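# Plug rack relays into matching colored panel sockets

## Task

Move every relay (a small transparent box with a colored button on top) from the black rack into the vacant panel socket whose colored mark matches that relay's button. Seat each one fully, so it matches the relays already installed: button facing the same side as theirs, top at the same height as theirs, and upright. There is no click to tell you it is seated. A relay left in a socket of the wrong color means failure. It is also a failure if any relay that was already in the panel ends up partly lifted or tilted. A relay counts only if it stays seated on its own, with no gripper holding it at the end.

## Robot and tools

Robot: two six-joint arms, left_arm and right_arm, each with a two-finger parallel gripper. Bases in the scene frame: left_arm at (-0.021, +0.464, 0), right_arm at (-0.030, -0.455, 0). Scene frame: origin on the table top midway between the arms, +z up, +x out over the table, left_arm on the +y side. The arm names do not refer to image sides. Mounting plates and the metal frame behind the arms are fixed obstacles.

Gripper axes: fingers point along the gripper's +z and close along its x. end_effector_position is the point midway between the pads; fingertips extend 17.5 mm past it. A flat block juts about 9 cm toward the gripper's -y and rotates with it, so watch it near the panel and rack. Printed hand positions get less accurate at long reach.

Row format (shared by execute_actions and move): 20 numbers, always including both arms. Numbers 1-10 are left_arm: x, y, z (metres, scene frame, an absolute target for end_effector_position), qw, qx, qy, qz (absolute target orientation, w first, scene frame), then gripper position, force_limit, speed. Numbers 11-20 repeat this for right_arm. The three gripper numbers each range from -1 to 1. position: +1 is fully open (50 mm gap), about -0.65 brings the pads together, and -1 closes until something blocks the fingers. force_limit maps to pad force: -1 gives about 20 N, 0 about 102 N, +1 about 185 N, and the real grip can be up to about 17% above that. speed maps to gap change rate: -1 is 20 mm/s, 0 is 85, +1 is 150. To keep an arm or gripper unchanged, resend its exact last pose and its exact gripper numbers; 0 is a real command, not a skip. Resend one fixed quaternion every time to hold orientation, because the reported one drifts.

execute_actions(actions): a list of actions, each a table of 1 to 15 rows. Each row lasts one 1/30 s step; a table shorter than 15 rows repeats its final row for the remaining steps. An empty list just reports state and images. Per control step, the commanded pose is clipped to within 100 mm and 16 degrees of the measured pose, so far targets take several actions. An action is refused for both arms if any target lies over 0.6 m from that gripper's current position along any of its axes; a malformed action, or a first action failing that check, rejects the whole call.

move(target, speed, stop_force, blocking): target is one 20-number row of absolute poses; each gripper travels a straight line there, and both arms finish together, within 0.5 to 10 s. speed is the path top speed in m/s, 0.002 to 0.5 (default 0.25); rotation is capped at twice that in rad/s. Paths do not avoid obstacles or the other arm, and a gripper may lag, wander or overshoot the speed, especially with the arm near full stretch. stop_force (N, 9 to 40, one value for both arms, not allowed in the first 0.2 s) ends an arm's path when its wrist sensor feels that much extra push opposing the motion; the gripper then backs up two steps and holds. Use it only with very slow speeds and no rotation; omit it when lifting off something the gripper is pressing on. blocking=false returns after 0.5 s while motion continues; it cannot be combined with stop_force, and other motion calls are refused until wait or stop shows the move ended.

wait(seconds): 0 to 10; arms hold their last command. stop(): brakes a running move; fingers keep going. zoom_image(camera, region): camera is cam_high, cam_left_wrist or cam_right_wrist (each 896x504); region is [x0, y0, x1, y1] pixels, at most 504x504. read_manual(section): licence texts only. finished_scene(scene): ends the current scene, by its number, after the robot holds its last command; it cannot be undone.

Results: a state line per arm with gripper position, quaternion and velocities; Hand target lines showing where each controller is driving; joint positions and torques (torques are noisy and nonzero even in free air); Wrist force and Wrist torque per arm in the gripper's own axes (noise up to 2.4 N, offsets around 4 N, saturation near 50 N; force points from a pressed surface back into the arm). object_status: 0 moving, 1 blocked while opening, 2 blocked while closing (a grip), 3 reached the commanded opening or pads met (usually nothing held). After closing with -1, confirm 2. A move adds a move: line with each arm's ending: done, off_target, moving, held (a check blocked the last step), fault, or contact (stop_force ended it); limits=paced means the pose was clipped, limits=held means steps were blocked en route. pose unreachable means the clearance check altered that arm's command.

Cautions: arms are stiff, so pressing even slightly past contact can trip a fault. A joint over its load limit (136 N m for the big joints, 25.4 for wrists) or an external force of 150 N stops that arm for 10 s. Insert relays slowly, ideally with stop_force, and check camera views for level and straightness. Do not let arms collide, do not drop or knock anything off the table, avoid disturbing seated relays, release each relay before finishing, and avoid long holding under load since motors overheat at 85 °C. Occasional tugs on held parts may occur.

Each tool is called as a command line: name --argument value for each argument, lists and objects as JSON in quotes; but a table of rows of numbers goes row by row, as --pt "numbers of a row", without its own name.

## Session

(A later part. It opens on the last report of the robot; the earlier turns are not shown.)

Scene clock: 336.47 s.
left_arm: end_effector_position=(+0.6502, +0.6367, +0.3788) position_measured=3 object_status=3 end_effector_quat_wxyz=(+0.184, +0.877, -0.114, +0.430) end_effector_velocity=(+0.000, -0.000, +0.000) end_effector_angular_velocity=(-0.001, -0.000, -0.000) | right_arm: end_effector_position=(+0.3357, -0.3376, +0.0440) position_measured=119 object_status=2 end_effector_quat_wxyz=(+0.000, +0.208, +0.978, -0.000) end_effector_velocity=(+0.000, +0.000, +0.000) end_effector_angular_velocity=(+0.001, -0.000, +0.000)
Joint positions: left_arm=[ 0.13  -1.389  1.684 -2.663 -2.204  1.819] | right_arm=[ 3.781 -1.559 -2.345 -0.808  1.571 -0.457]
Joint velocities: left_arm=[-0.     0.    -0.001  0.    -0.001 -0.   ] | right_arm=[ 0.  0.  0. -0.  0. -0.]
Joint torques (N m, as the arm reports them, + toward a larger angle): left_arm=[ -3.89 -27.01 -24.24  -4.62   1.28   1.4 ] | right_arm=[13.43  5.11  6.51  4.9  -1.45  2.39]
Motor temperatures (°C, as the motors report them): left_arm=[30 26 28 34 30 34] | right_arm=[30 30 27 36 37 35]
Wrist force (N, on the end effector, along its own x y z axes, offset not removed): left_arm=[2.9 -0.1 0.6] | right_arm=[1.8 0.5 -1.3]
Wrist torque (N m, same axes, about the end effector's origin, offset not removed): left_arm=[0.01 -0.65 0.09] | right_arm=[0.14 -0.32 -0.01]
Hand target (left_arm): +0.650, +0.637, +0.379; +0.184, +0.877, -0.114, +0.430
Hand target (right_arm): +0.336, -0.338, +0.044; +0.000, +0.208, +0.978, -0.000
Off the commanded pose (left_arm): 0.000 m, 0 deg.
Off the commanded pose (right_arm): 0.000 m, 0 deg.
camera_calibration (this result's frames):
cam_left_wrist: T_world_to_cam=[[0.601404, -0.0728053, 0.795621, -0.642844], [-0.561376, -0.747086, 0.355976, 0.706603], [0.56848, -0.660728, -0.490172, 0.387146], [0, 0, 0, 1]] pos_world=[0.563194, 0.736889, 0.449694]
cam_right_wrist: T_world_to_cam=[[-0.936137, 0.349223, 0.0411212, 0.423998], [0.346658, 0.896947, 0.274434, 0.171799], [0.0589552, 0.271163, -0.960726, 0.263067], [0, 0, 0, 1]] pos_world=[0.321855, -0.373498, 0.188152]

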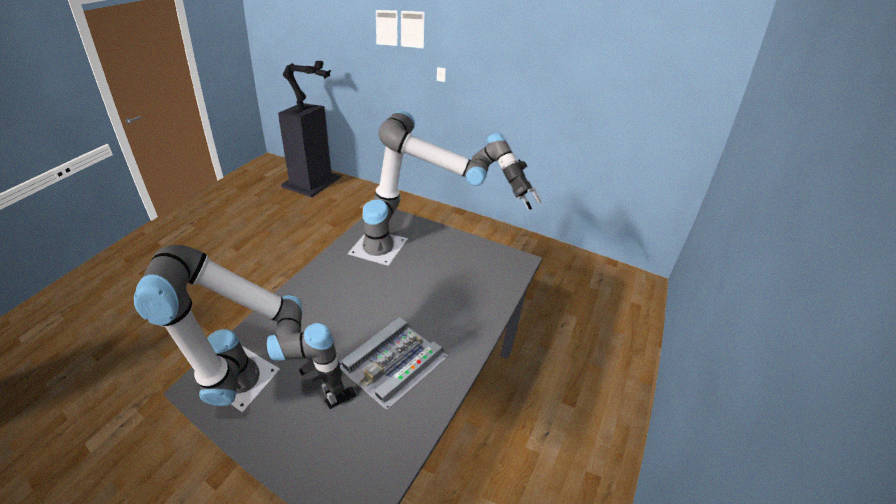

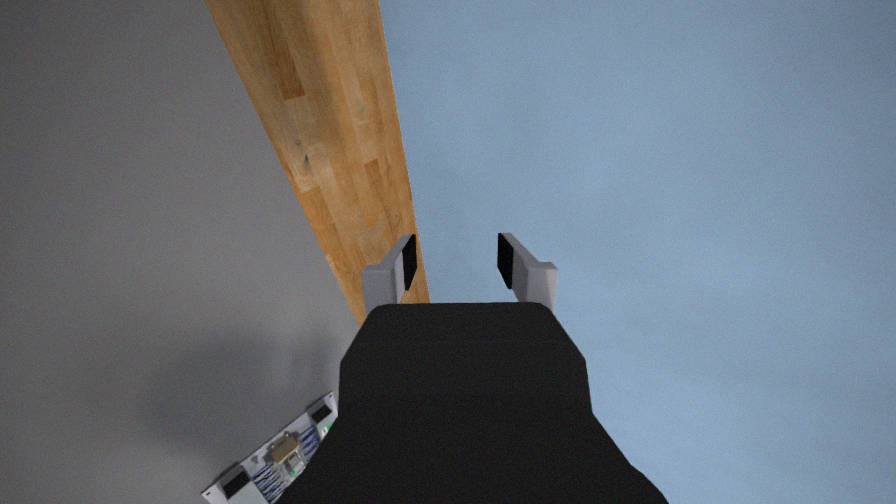

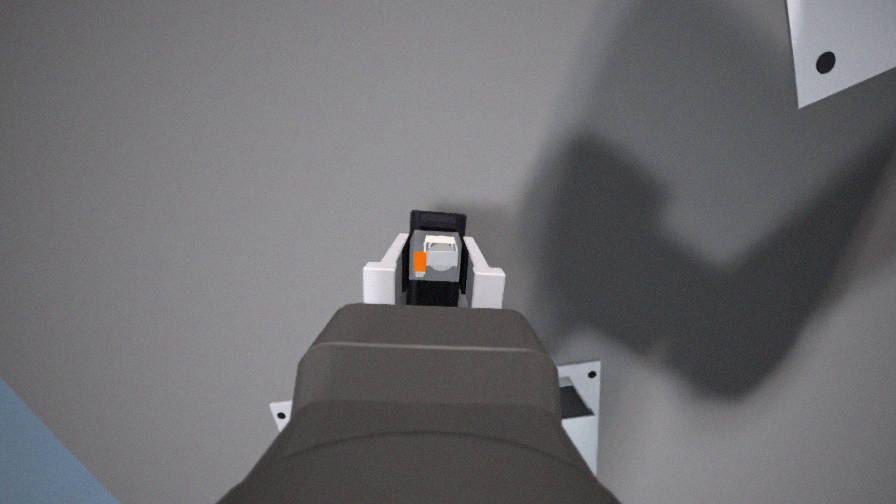

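move --target '[0.6502,0.6367,0.3788,0.184,0.877,-0.114,0.430,1,0,0, 0.3357,-0.3376,0.10,0,-0.2079,-0.9781,0,-1,-0.3,0]' --speed 0.15

move --target '[0.6502,0.6367,0.3788,0.184,0.877,-0.114,0.430,1,0,0, 0.375,-0.21,0.15,0,0.5736,-0.8192,0,-1,-0.3,0]' --speed 0.5

move --target '[0.6502,0.6367,0.3788,0.184,0.877,-0.114,0.430,1,0,0, 0.4176,-0.0624,0.12,0,0.9945,-0.1045,0,-1,-0.3,0]' --speed 0.5

move --target '[0.6502,0.6367,0.3788,0.184,0.877,-0.114,0.430,1,0,0, 0.4176,-0.0624,0.074,0,0.9945,-0.1045,0,-1,-0.3,0]' --speed 0.08

zoom_image --camera "cam_right_wrist" --region '[360,120,520,310]'

Scene clock: 342.27 s.
left_arm: end_effector_position=(+0.6502, +0.6367, +0.3788) position_measured=3 object_status=3 end_effector_quat_wxyz=(+0.184, +0.877, -0.114, +0.430) end_effector_velocity=(-0.000, -0.001, -0.000) end_effector_angular_velocity=(-0.001, +0.001, -0.001) | right_arm: end_effector_position=(+0.3359, -0.3376, +0.0997) position_measured=119 object_status=2 end_effector_quat_wxyz=(+0.000, +0.208, +0.978, +0.000) end_effector_velocity=(-0.000, +0.000, +0.002) end_effector_angular_velocity=(-0.001, +0.001, +0.001)
Joint positions: left_arm=[ 0.13  -1.389  1.684 -2.663 -2.204  1.819] | right_arm=[ 3.781 -1.45  -2.263 -0.999  1.571 -0.457]
Joint velocities: left_arm=[-0.001 -0.     0.001 -0.    -0.001 -0.   ] | right_arm=[ 0.001  0.004  0.004 -0.009 -0.     0.   ]
Joint torques (N m, as the arm reports them, + toward a larger angle): left_arm=[ -3.83 -26.92 -24.2   -4.84   1.12   1.23] | right_arm=[14.47 28.38 32.64  1.37 -0.73  2.61]
Motor temperatures (°C, as the motors report them): left_arm=[30 26 28 34 30 34] | right_arm=[30 30 27 36 37 35]
Wrist force (N, on the end effector, along its own x y z axes, offset not removed): left_arm=[3.4 -1.3 1.6] | right_arm=[0.3 -0.2 0.3]
Wrist torque (N m, same axes, about the end effector's origin, offset not removed): left_arm=[-0.10 -0.70 0.07] | right_arm=[-0.03 -0.06 0.02]
Hand target (left_arm): +0.650, +0.637, +0.379; +0.184, +0.877, -0.114, +0.430
Hand target (right_arm): +0.336, -0.338, +0.100; +0.000, +0.208, +0.978, +0.000
Off the commanded pose (left_arm): 0.000 m, 0 deg.
Off the commanded pose (right_arm): 0.000 m, 0 deg.
move: done
camera_calibration (this result's frames):
cam_left_wrist: T_world_to_cam=[[0.601404, -0.0728049, 0.795621, -0.642844], [-0.561376, -0.747086, 0.355977, 0.706603], [0.56848, -0.660728, -0.490172, 0.387146], [0, 0, 0, 1]] pos_world=[0.563194, 0.736889, 0.449694]
cam_right_wrist: T_world_to_cam=[[-0.936085, 0.349367, 0.0410867, 0.42187], [0.346783, 0.896881, 0.274493, 0.156351], [0.0590488, 0.271196, -0.960711, 0.316549], [0, 0, 0, 1]] pos_world=[0.321994, -0.373463, 0.243861]

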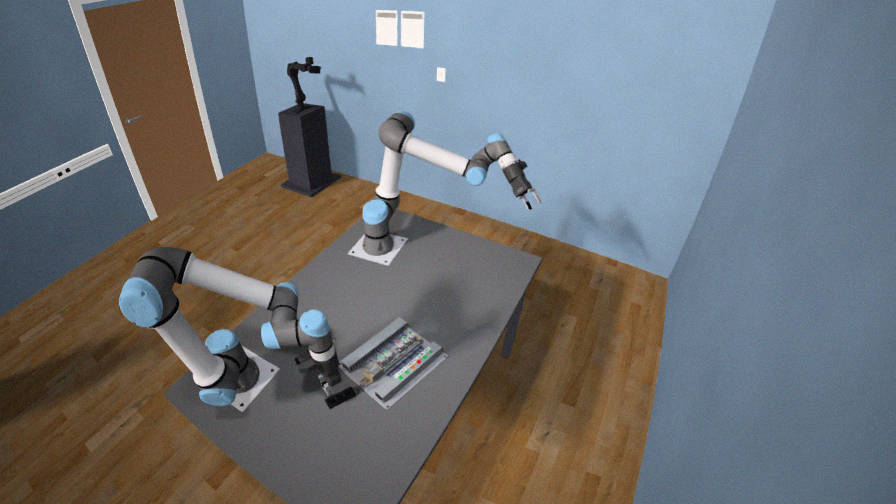

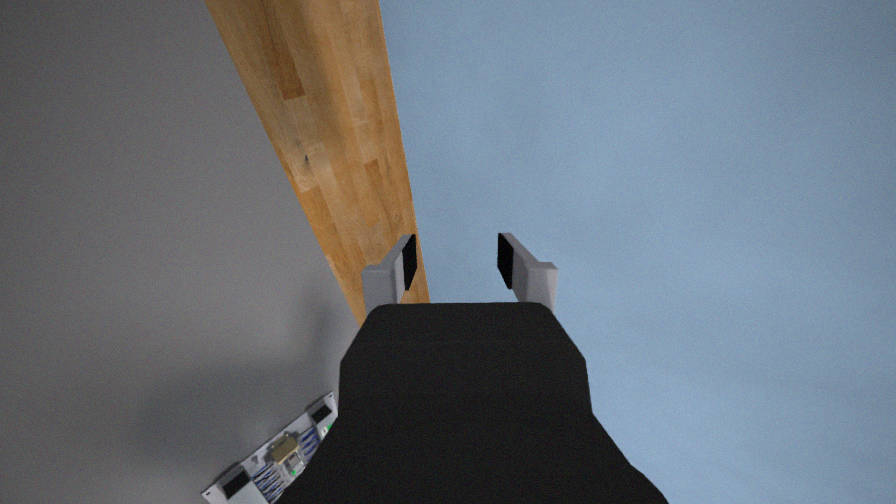

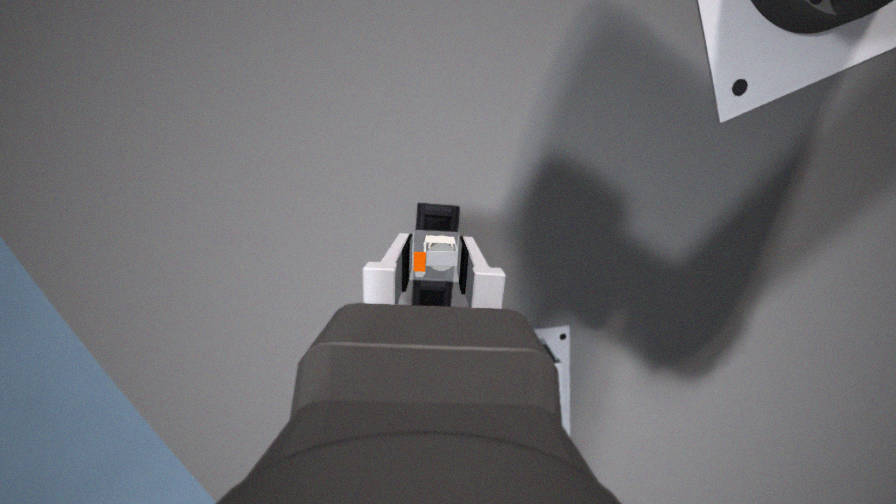

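Scene clock: 344.57 s.
left_arm: end_effector_position=(+0.6502, +0.6367, +0.3788) position_measured=3 object_status=3 end_effector_quat_wxyz=(+0.184, +0.877, -0.114, +0.430) end_effector_velocity=(+0.000, +0.001, +0.001) end_effector_angular_velocity=(+0.000, -0.001, +0.001) | right_arm: end_effector_position=(+0.3751, -0.2101, +0.1498) position_measured=119 object_status=2 end_effector_quat_wxyz=(+0.000, -0.573, +0.820, -0.000) end_effector_velocity=(+0.001, +0.001, +0.000) end_effector_angular_velocity=(+0.001, +0.002, +0.013)
Joint positions: left_arm=[ 0.13  -1.389  1.684 -2.663 -2.204  1.819] | right_arm=[ 3.967 -1.53  -2.046 -1.137  1.57  -1.91 ]
Joint velocities: left_arm=[ 0.001  0.    -0.002 -0.     0.     0.   ] | right_arm=[-0.002 -0.002  0.003 -0.001  0.002 -0.015]
Joint torques (N m, as the arm reports them, + toward a larger angle): left_arm=[ -5.23 -27.13 -24.61  -4.87   1.     1.44] | right_arm=[-10.86   9.67  34.99   1.66   1.31  -2.28]
Motor temperatures (°C, as the motors report them): left_arm=[30 26 28 34 30 34] | right_arm=[30 30 27 36 37 35]
Wrist force (N, on the end effector, along its own x y z axes, offset not removed): left_arm=[2.3 -0.6 0.8] | right_arm=[2.6 0.5 1.0]
Wrist torque (N m, same axes, about the end effector's origin, offset not removed): left_arm=[0.00 -0.50 0.11] | right_arm=[0.19 -0.39 0.01]
Hand target (left_arm): +0.650, +0.637, +0.379; +0.184, +0.877, -0.114, +0.430
Hand target (right_arm): +0.375, -0.210, +0.150; -0.000, -0.574, +0.819, -0.000
Off the commanded pose (left_arm): 0.000 m, 0 deg.
Off the commanded pose (right_arm): 0.000 m, 0 deg.
move: done
camera_calibration (this result's frames):
cam_left_wrist: T_world_to_cam=[[0.601404, -0.0728048, 0.795621, -0.642844], [-0.561376, -0.747086, 0.355977, 0.706603], [0.56848, -0.660728, -0.490172, 0.387146], [0, 0, 0, 1]] pos_world=[0.563194, 0.736889, 0.449694]
cam_right_wrist: T_world_to_cam=[[-0.28448, -0.957785, 0.0414642, -0.107068], [-0.918625, 0.28471, 0.273984, 0.360829], [-0.274223, 0.0398529, -0.96084, 0.404181], [0, 0, 0, 1]] pos_world=[0.411843, -0.221388, 0.293932]

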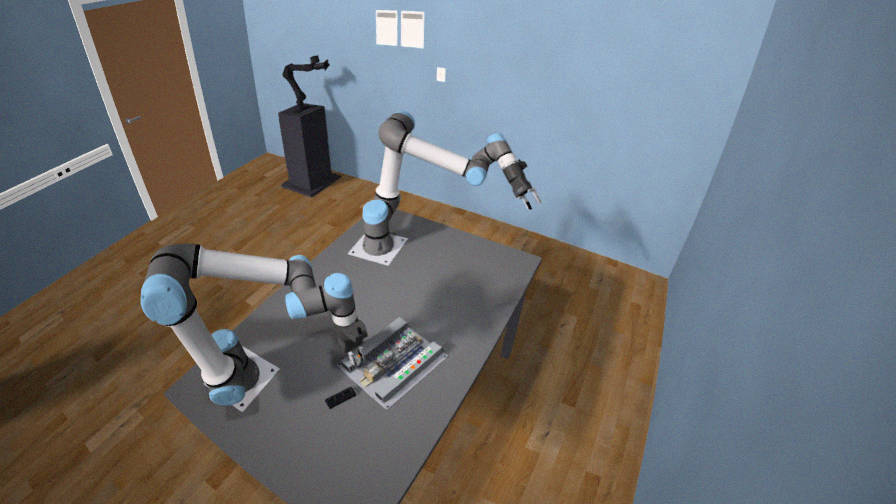

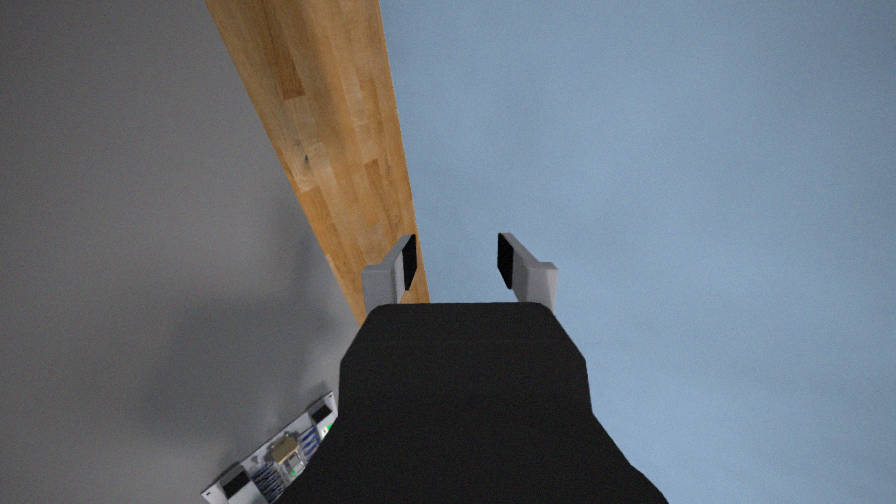

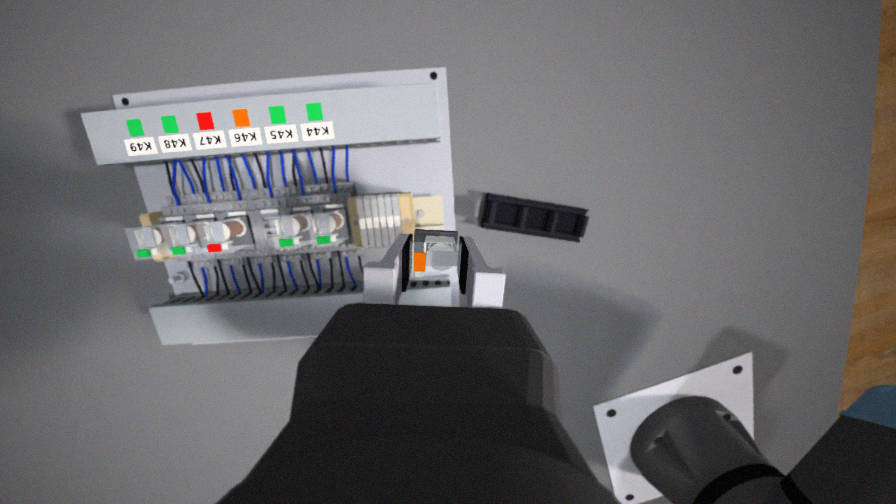

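Scene clock: 346.93 s.
left_arm: end_effector_position=(+0.6502, +0.6367, +0.3788) position_measured=3 object_status=3 end_effector_quat_wxyz=(+0.184, +0.877, -0.114, +0.430) end_effector_velocity=(+0.000, +0.000, +0.001) end_effector_angular_velocity=(+0.000, -0.002, +0.000) | right_arm: end_effector_position=(+0.4176, -0.0626, +0.1198) position_measured=119 object_status=2 end_effector_quat_wxyz=(+0.000, +0.994, -0.105, +0.000) end_effector_velocity=(+0.001, +0.001, -0.000) end_effector_angular_velocity=(+0.001, +0.001, +0.014)
Joint positions: left_arm=[ 0.13  -1.389  1.684 -2.663 -2.204  1.819] | right_arm=[ 4.013 -1.836 -1.783 -1.093  1.571 -3.574]
Joint velocities: left_arm=[ 0.001 -0.    -0.002  0.    -0.    -0.   ] | right_arm=[-0.001 -0.004  0.005 -0.001  0.002 -0.016]
Joint torques (N m, as the arm reports them, + toward a larger angle): left_arm=[ -3.98 -27.77 -24.84  -4.8    0.99   1.35] | right_arm=[-10.82  23.93  34.6    1.97   1.19  -2.38]
Motor temperatures (°C, as the motors report them): left_arm=[30 26 28 34 30 34] | right_arm=[30 30 27 36 37 35]
Wrist force (N, on the end effector, along its own x y z axes, offset not removed): left_arm=[2.8 -0.3 0.3] | right_arm=[1.9 0.8 0.7]
Wrist torque (N m, same axes, about the end effector's origin, offset not removed): left_arm=[0.04 -0.53 0.04] | right_arm=[0.23 -0.37 -0.03]
Hand target (left_arm): +0.650, +0.637, +0.379; +0.184, +0.877, -0.114, +0.430
Hand target (right_arm): +0.418, -0.062, +0.120; +0.000, +0.995, -0.105, +0.000
Off the commanded pose (left_arm): 0.000 m, 0 deg.
Off the commanded pose (right_arm): 0.000 m, 0 deg.
move: done
camera_calibration (this result's frames):
cam_left_wrist: T_world_to_cam=[[0.601404, -0.0728052, 0.795621, -0.642844], [-0.561376, -0.747086, 0.355976, 0.706603], [0.56848, -0.660728, -0.490172, 0.387146], [0, 0, 0, 1]] pos_world=[0.563194, 0.736889, 0.449694]
cam_right_wrist: T_world_to_cam=[[0.988049, -0.148475, 0.0414147, -0.433256], [-0.154136, -0.94916, 0.274475, -0.0304869], [-0.00144343, -0.277578, -0.960702, 0.247407], [0, 0, 0, 1]] pos_world=[0.423736, -0.0245897, 0.263995]

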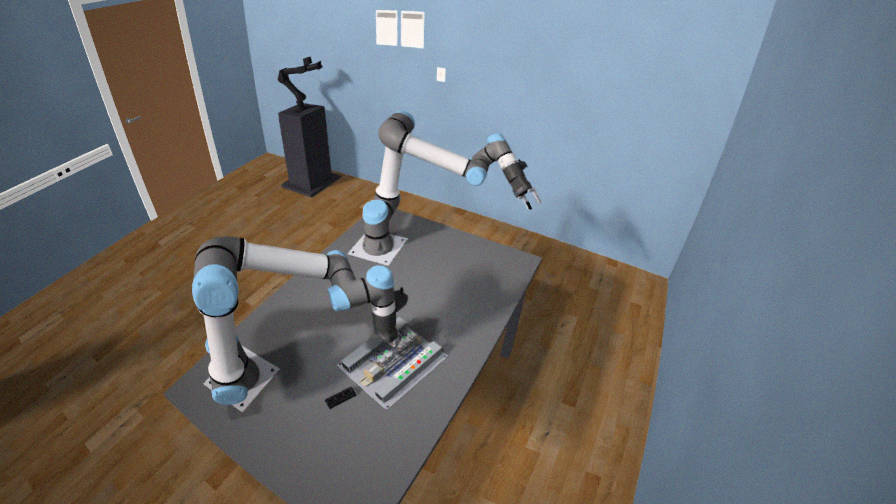

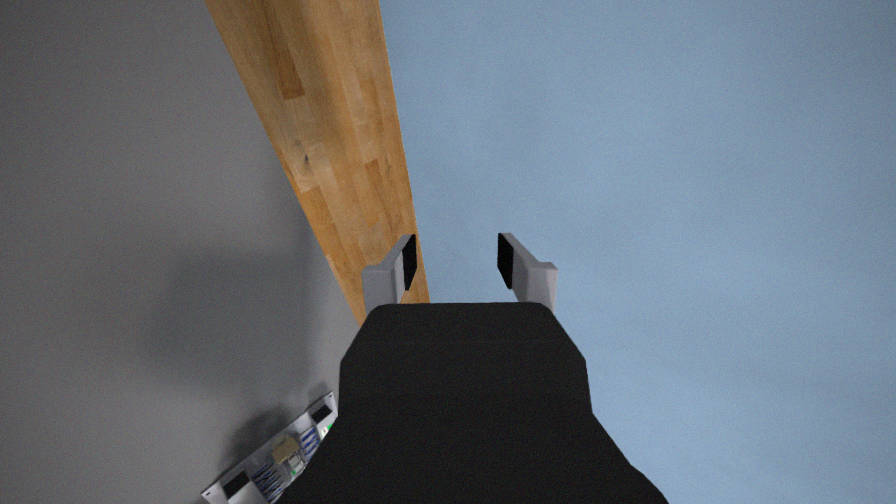

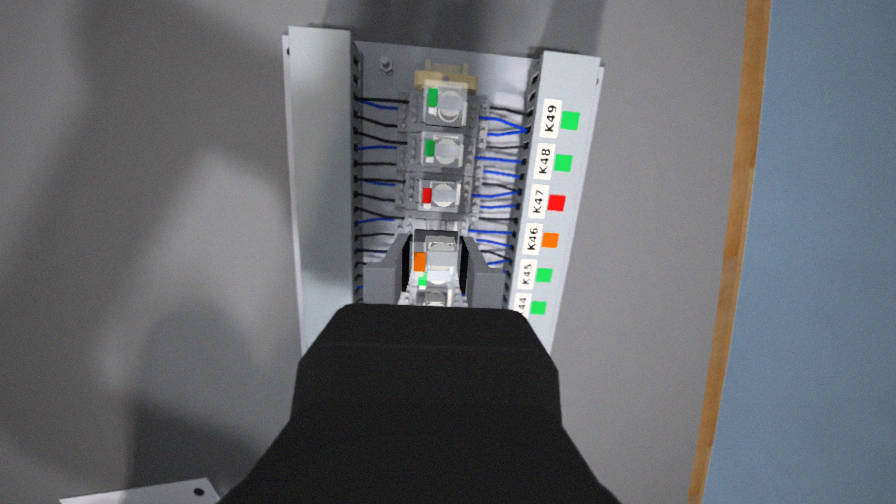

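Scene clock: 347.97 s.
left_arm: end_effector_position=(+0.6502, +0.6367, +0.3788) position_measured=3 object_status=3 end_effector_quat_wxyz=(+0.184, +0.877, -0.114, +0.430) end_effector_velocity=(+0.000, +0.000, +0.001) end_effector_angular_velocity=(+0.000, -0.001, +0.001) | right_arm: end_effector_position=(+0.4176, -0.0625, +0.0743) position_measured=119 object_status=2 end_effector_quat_wxyz=(+0.000, +0.995, -0.105, -0.000) end_effector_velocity=(+0.000, +0.000, -0.002) end_effector_angular_velocity=(+0.001, -0.001, +0.000)
Joint positions: left_arm=[ 0.13  -1.389  1.684 -2.663 -2.204  1.819] | right_arm=[ 4.013 -1.892 -1.841 -0.979  1.571 -3.575]
Joint velocities: left_arm=[ 0.001 -0.    -0.001 -0.     0.    -0.   ] | right_arm=[-0.    -0.003 -0.003  0.007 -0.    -0.   ]
Joint torques (N m, as the arm reports them, + toward a larger angle): left_arm=[ -4.35 -26.61 -24.76  -4.7    1.15   1.29] | right_arm=[10.32 24.44  9.16  5.    1.18 -2.09]
Motor temperatures (°C, as the motors report them): left_arm=[30 26 28 34 30 34] | right_arm=[30 30 27 36 37 35]
Wrist force (N, on the end effector, along its own x y z axes, offset not removed): left_arm=[3.2 -0.8 0.9] | right_arm=[2.1 1.1 1.3]
Wrist torque (N m, same axes, about the end effector's origin, offset not removed): left_arm=[-0.04 -0.68 -0.03] | right_arm=[0.20 -0.41 0.01]
Hand target (left_arm): +0.650, +0.637, +0.379; +0.184, +0.877, -0.114, +0.430
Hand target (right_arm): +0.418, -0.062, +0.074; +0.000, +0.995, -0.105, -0.000
Off the commanded pose (left_arm): 0.000 m, 0 deg.
Off the commanded pose (right_arm): 0.000 m, 0 deg.
move: done
camera_calibration (this result's frames):
cam_left_wrist: T_world_to_cam=[[0.601404, -0.0728048, 0.795621, -0.642844], [-0.561376, -0.747086, 0.355977, 0.706603], [0.568481, -0.660728, -0.490172, 0.387146], [0, 0, 0, 1]] pos_world=[0.563194, 0.736889, 0.449694]
cam_right_wrist: T_world_to_cam=[[0.988281, -0.147008, 0.0411105, -0.431267], [-0.152643, -0.949405, 0.274465, -0.0185954], [-0.00131823, -0.277524, -0.960718, 0.203606], [0, 0, 0, 1]] pos_world=[0.423643, -0.0245489, 0.218441]

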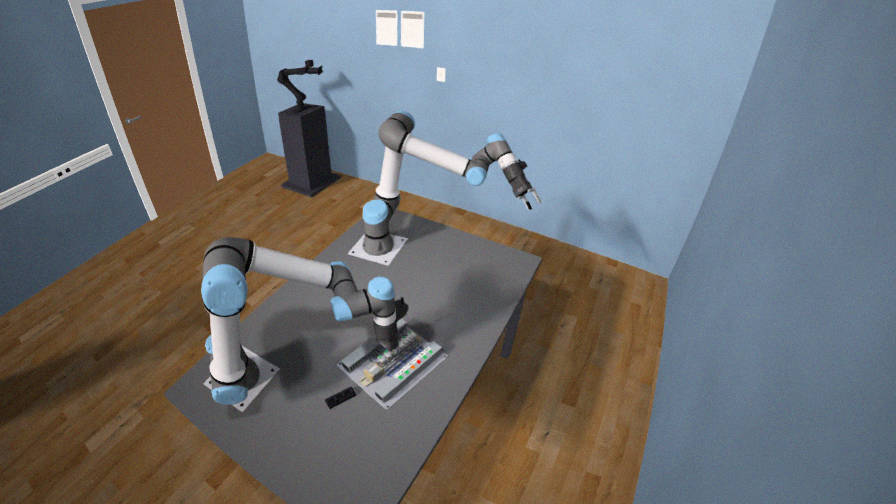

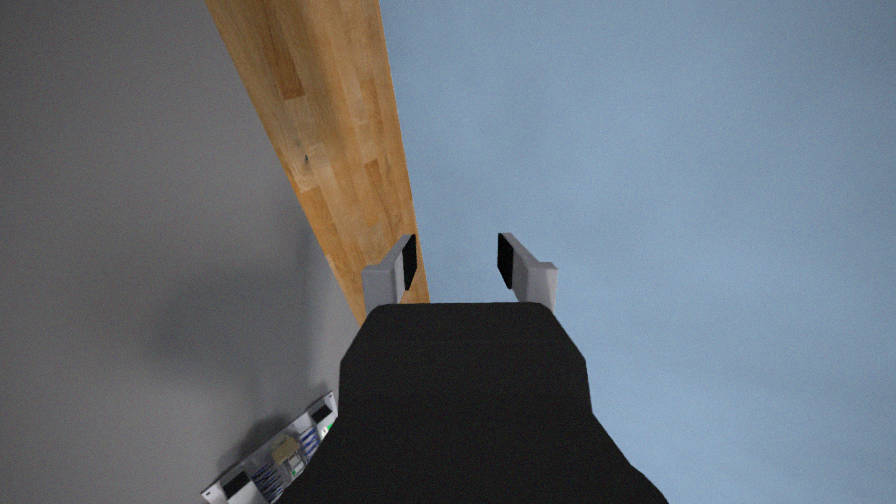

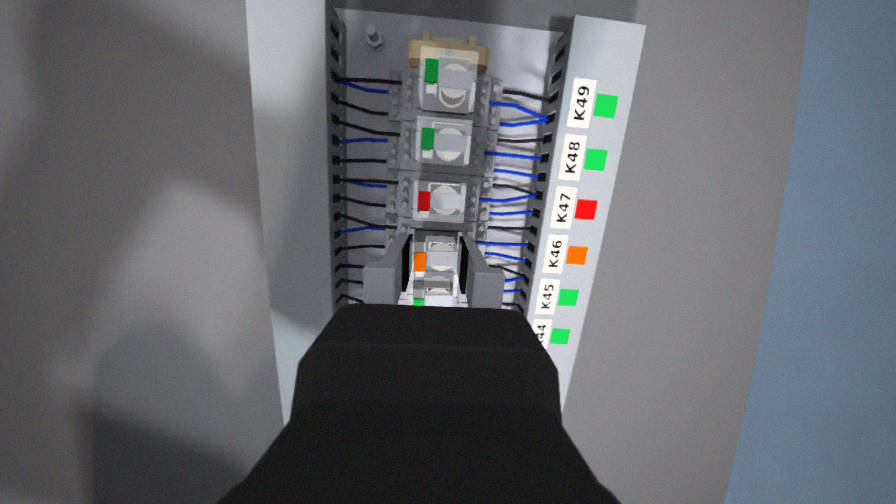

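Region (360, 120, 520, 310) of cam_right_wrist's 896x504 image, scaled by 2.653, with more detail than that image has; it fills the left 424 columns of this view, and the rest is white.

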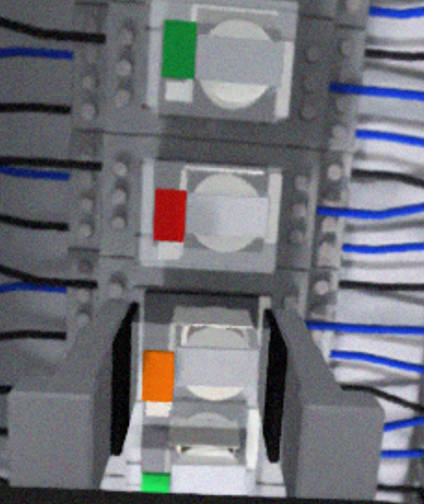

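move --target '[0.6502,0.6367,0.3788,0.184,0.877,-0.114,0.430,1,0,0, 0.4174,-0.0628,0.066,0,0.9945,-0.1045,0,-1,-0.3,0]' --speed 0.005 --stop_force 12

zoom_image --camera "cam_right_wrist" --region '[360,120,520,310]'

Scene clock: 358.20 s.
left_arm: end_effector_position=(+0.6502, +0.6367, +0.3788) position_measured=3 object_status=3 end_effector_quat_wxyz=(+0.184, +0.877, -0.114, +0.430) end_effector_velocity=(-0.000, +0.001, -0.000) end_effector_angular_velocity=(-0.000, +0.000, +0.001) | right_arm: end_effector_position=(+0.4174, -0.0627, +0.0693) position_measured=119 object_status=2 end_effector_quat_wxyz=(+0.000, +0.995, -0.104, -0.000) end_effector_velocity=(-0.000, -0.000, +0.001) end_effector_angular_velocity=(-0.001, +0.001, +0.000)
Joint positions: left_arm=[ 0.13  -1.389  1.684 -2.663 -2.204  1.819] | right_arm=[ 4.013 -1.899 -1.847 -0.966  1.571 -3.576]
Joint velocities: left_arm=[ 0.001  0.     0.     0.     0.    -0.   ] | right_arm=[ 0.     0.001  0.001 -0.003  0.    -0.   ]
Joint torques (N m, as the arm reports them, + toward a larger angle): left_arm=[ -5.74 -28.   -25.49  -4.89   1.39   1.42] | right_arm=[ 1.49 37.89 23.83 -1.18  1.33 -2.32]
Motor temperatures (°C, as the motors report them): left_arm=[30 26 28 34 30 34] | right_arm=[30 30 27 36 37 35]
Wrist force (N, on the end effector, along its own x y z axes, offset not removed): left_arm=[2.3 -1.0 0.6] | right_arm=[5.8 2.0 -19.1]
Wrist torque (N m, same axes, about the end effector's origin, offset not removed): left_arm=[0.00 -0.48 0.06] | right_arm=[0.26 -0.01 0.00]
Hand target (left_arm): +0.650, +0.637, +0.379; +0.184, +0.877, -0.114, +0.430
Hand target (right_arm): +0.417, -0.063, +0.070; -0.000, +0.995, -0.104, +0.000
Off the commanded pose (left_arm): 0.000 m, 0 deg.
Off the commanded pose (right_arm): 0.003 m, 0 deg.
move: contact (right_arm)
camera_calibration (this result's frames):
cam_left_wrist: T_world_to_cam=[[0.601404, -0.0728049, 0.795621, -0.642844], [-0.561376, -0.747086, 0.355976, 0.706603], [0.568481, -0.660728, -0.490172, 0.387146], [0, 0, 0, 1]] pos_world=[0.563194, 0.736889, 0.449694]
cam_right_wrist: T_world_to_cam=[[0.988311, -0.146821, 0.0410357, -0.430898], [-0.152442, -0.949399, 0.274597, -0.0174869], [-0.00135746, -0.277643, -0.960683, 0.19876], [0, 0, 0, 1]] pos_world=[0.423465, -0.0246826, 0.21343]

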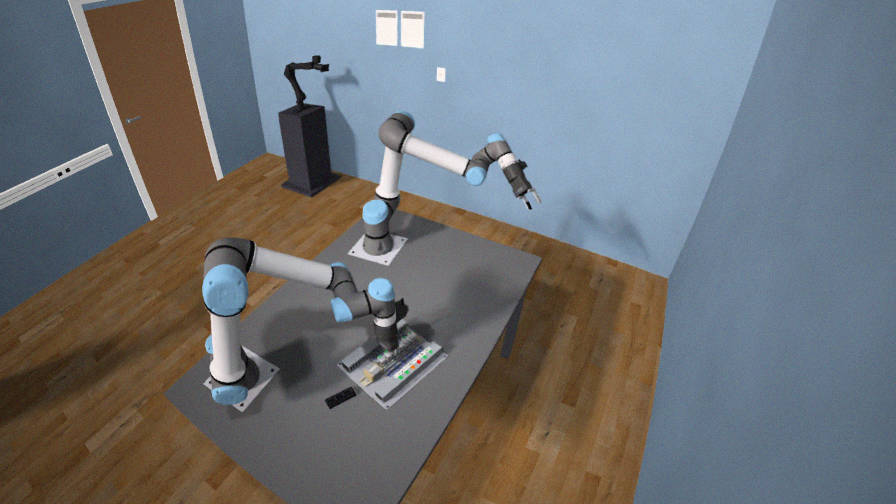

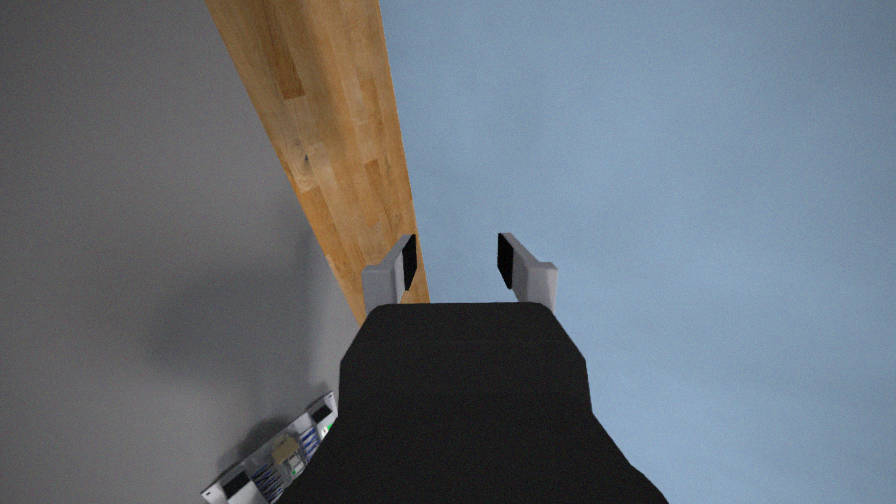

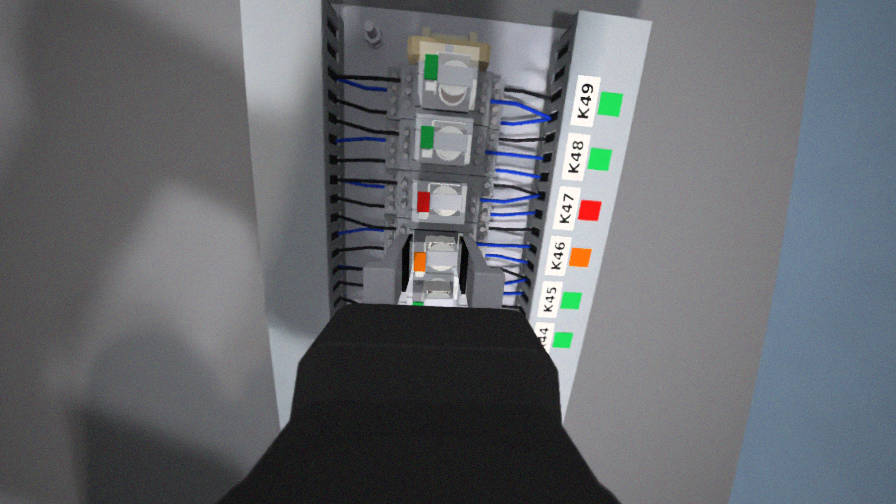

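Region (360, 120, 520, 310) of cam_right_wrist's 896x504 image, scaled by 2.653, with more detail than that image has; it fills the left 424 columns of this view, and the rest is white.

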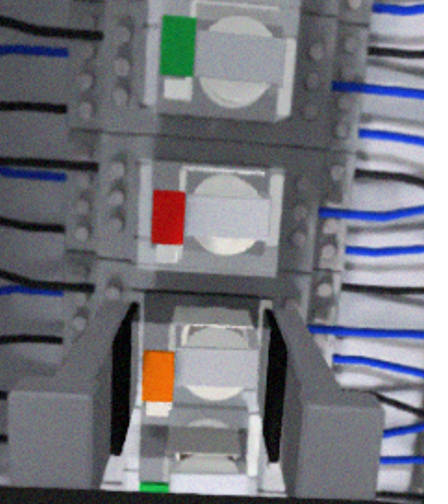

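move --target '[0.6502,0.6367,0.3788,0.184,0.877,-0.114,0.430,1,0,0, 0.4174,-0.0628,0.060,0,0.9945,-0.1045,0,-1,-0.3,0]' --speed 0.003 --stop_force 38

Scene clock: 361.87 s.
left_arm: end_effector_position=(+0.6502, +0.6367, +0.3788) position_measured=3 object_status=3 end_effector_quat_wxyz=(+0.184, +0.877, -0.114, +0.430) end_effector_velocity=(-0.000, +0.000, -0.000) end_effector_angular_velocity=(-0.000, +0.000, +0.001) | right_arm: end_effector_position=(+0.4174, -0.0627, +0.0641) position_measured=119 object_status=2 end_effector_quat_wxyz=(-0.000, +0.995, -0.104, +0.000) end_effector_velocity=(-0.000, -0.000, +0.000) end_effector_angular_velocity=(-0.000, +0.000, -0.000)
Joint positions: left_arm=[ 0.13  -1.389  1.684 -2.663 -2.204  1.819] | right_arm=[ 4.013 -1.906 -1.853 -0.953  1.571 -3.576]
Joint velocities: left_arm=[ 0.    -0.     0.001 -0.     0.    -0.   ] | right_arm=[-0.     0.     0.    -0.001  0.    -0.   ]
Joint torques (N m, as the arm reports them, + toward a larger angle): left_arm=[ -3.56 -28.53 -26.43  -4.85   1.     0.9 ] | right_arm=[-8.35 10.81  2.24 -3.08  1.35 -2.28]
Motor temperatures (°C, as the motors report them): left_arm=[30 26 28 34 30 34] | right_arm=[30 30 28 36 37 35]
Wrist force (N, on the end effector, along its own x y z axes, offset not removed): left_arm=[3.2 -1.6 1.1] | right_arm=[0.3 8.6 -50.0]
Wrist torque (N m, same axes, about the end effector's origin, offset not removed): left_arm=[-0.11 -0.67 0.12] | right_arm=[0.15 -0.23 0.16]
Hand target (left_arm): +0.650, +0.637, +0.379; +0.184, +0.877, -0.114, +0.430
Hand target (right_arm): +0.417, -0.063, +0.064; -0.000, +0.995, -0.104, +0.000
Off the commanded pose (left_arm): 0.000 m, 0 deg.
Off the commanded pose (right_arm): 0.004 m, 0 deg.
move: contact (right_arm)
camera_calibration (this result's frames):
cam_left_wrist: T_world_to_cam=[[0.601404, -0.072805, 0.795621, -0.642844], [-0.561376, -0.747086, 0.355977, 0.706603], [0.56848, -0.660728, -0.490172, 0.387146], [0, 0, 0, 1]] pos_world=[0.563194, 0.736889, 0.449694]
cam_right_wrist: T_world_to_cam=[[0.988295, -0.146885, 0.0412024, -0.430748], [-0.15255, -0.949468, 0.274298, -0.0160336], [-0.00116986, -0.277373, -0.960762, 0.193759], [0, 0, 0, 1]] pos_world=[0.423487, -0.02475, 0.208302]

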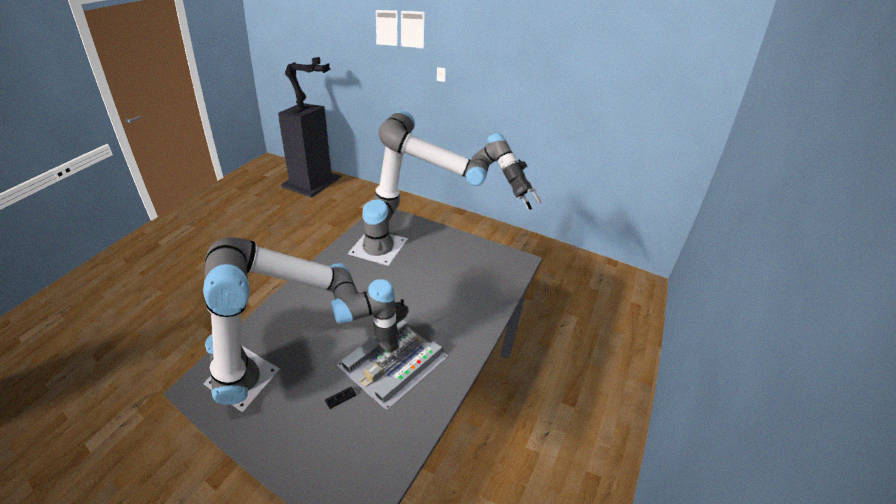

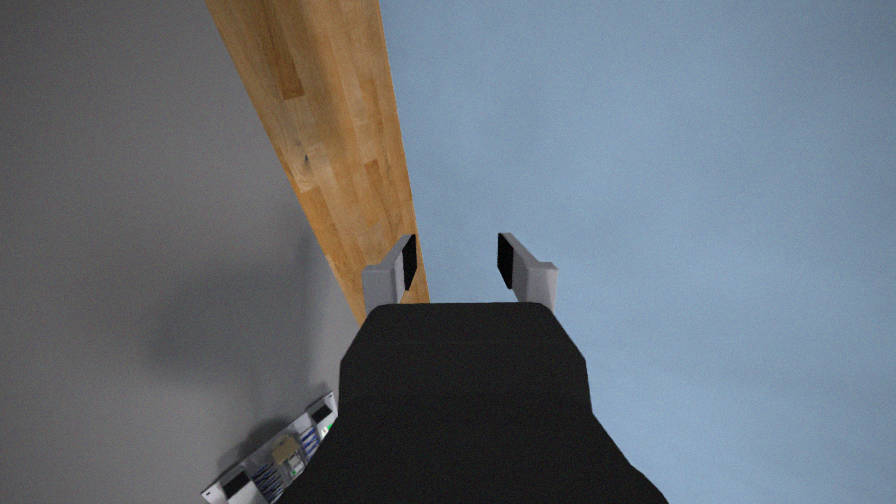

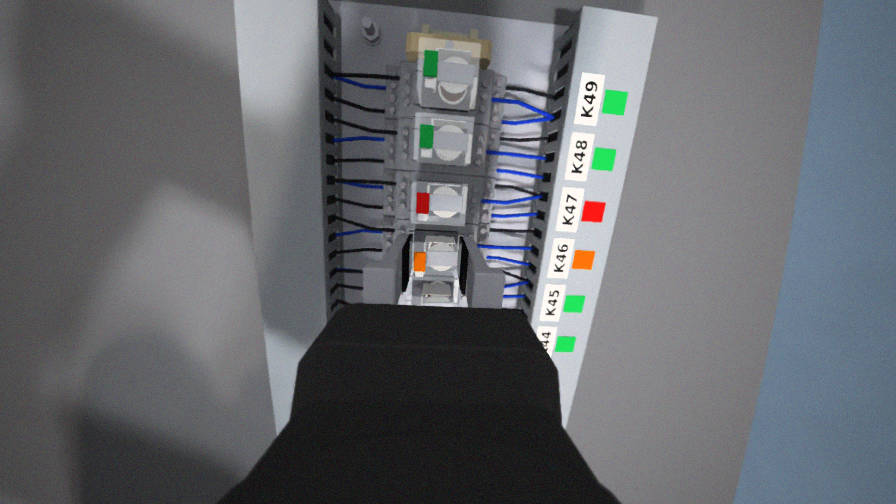

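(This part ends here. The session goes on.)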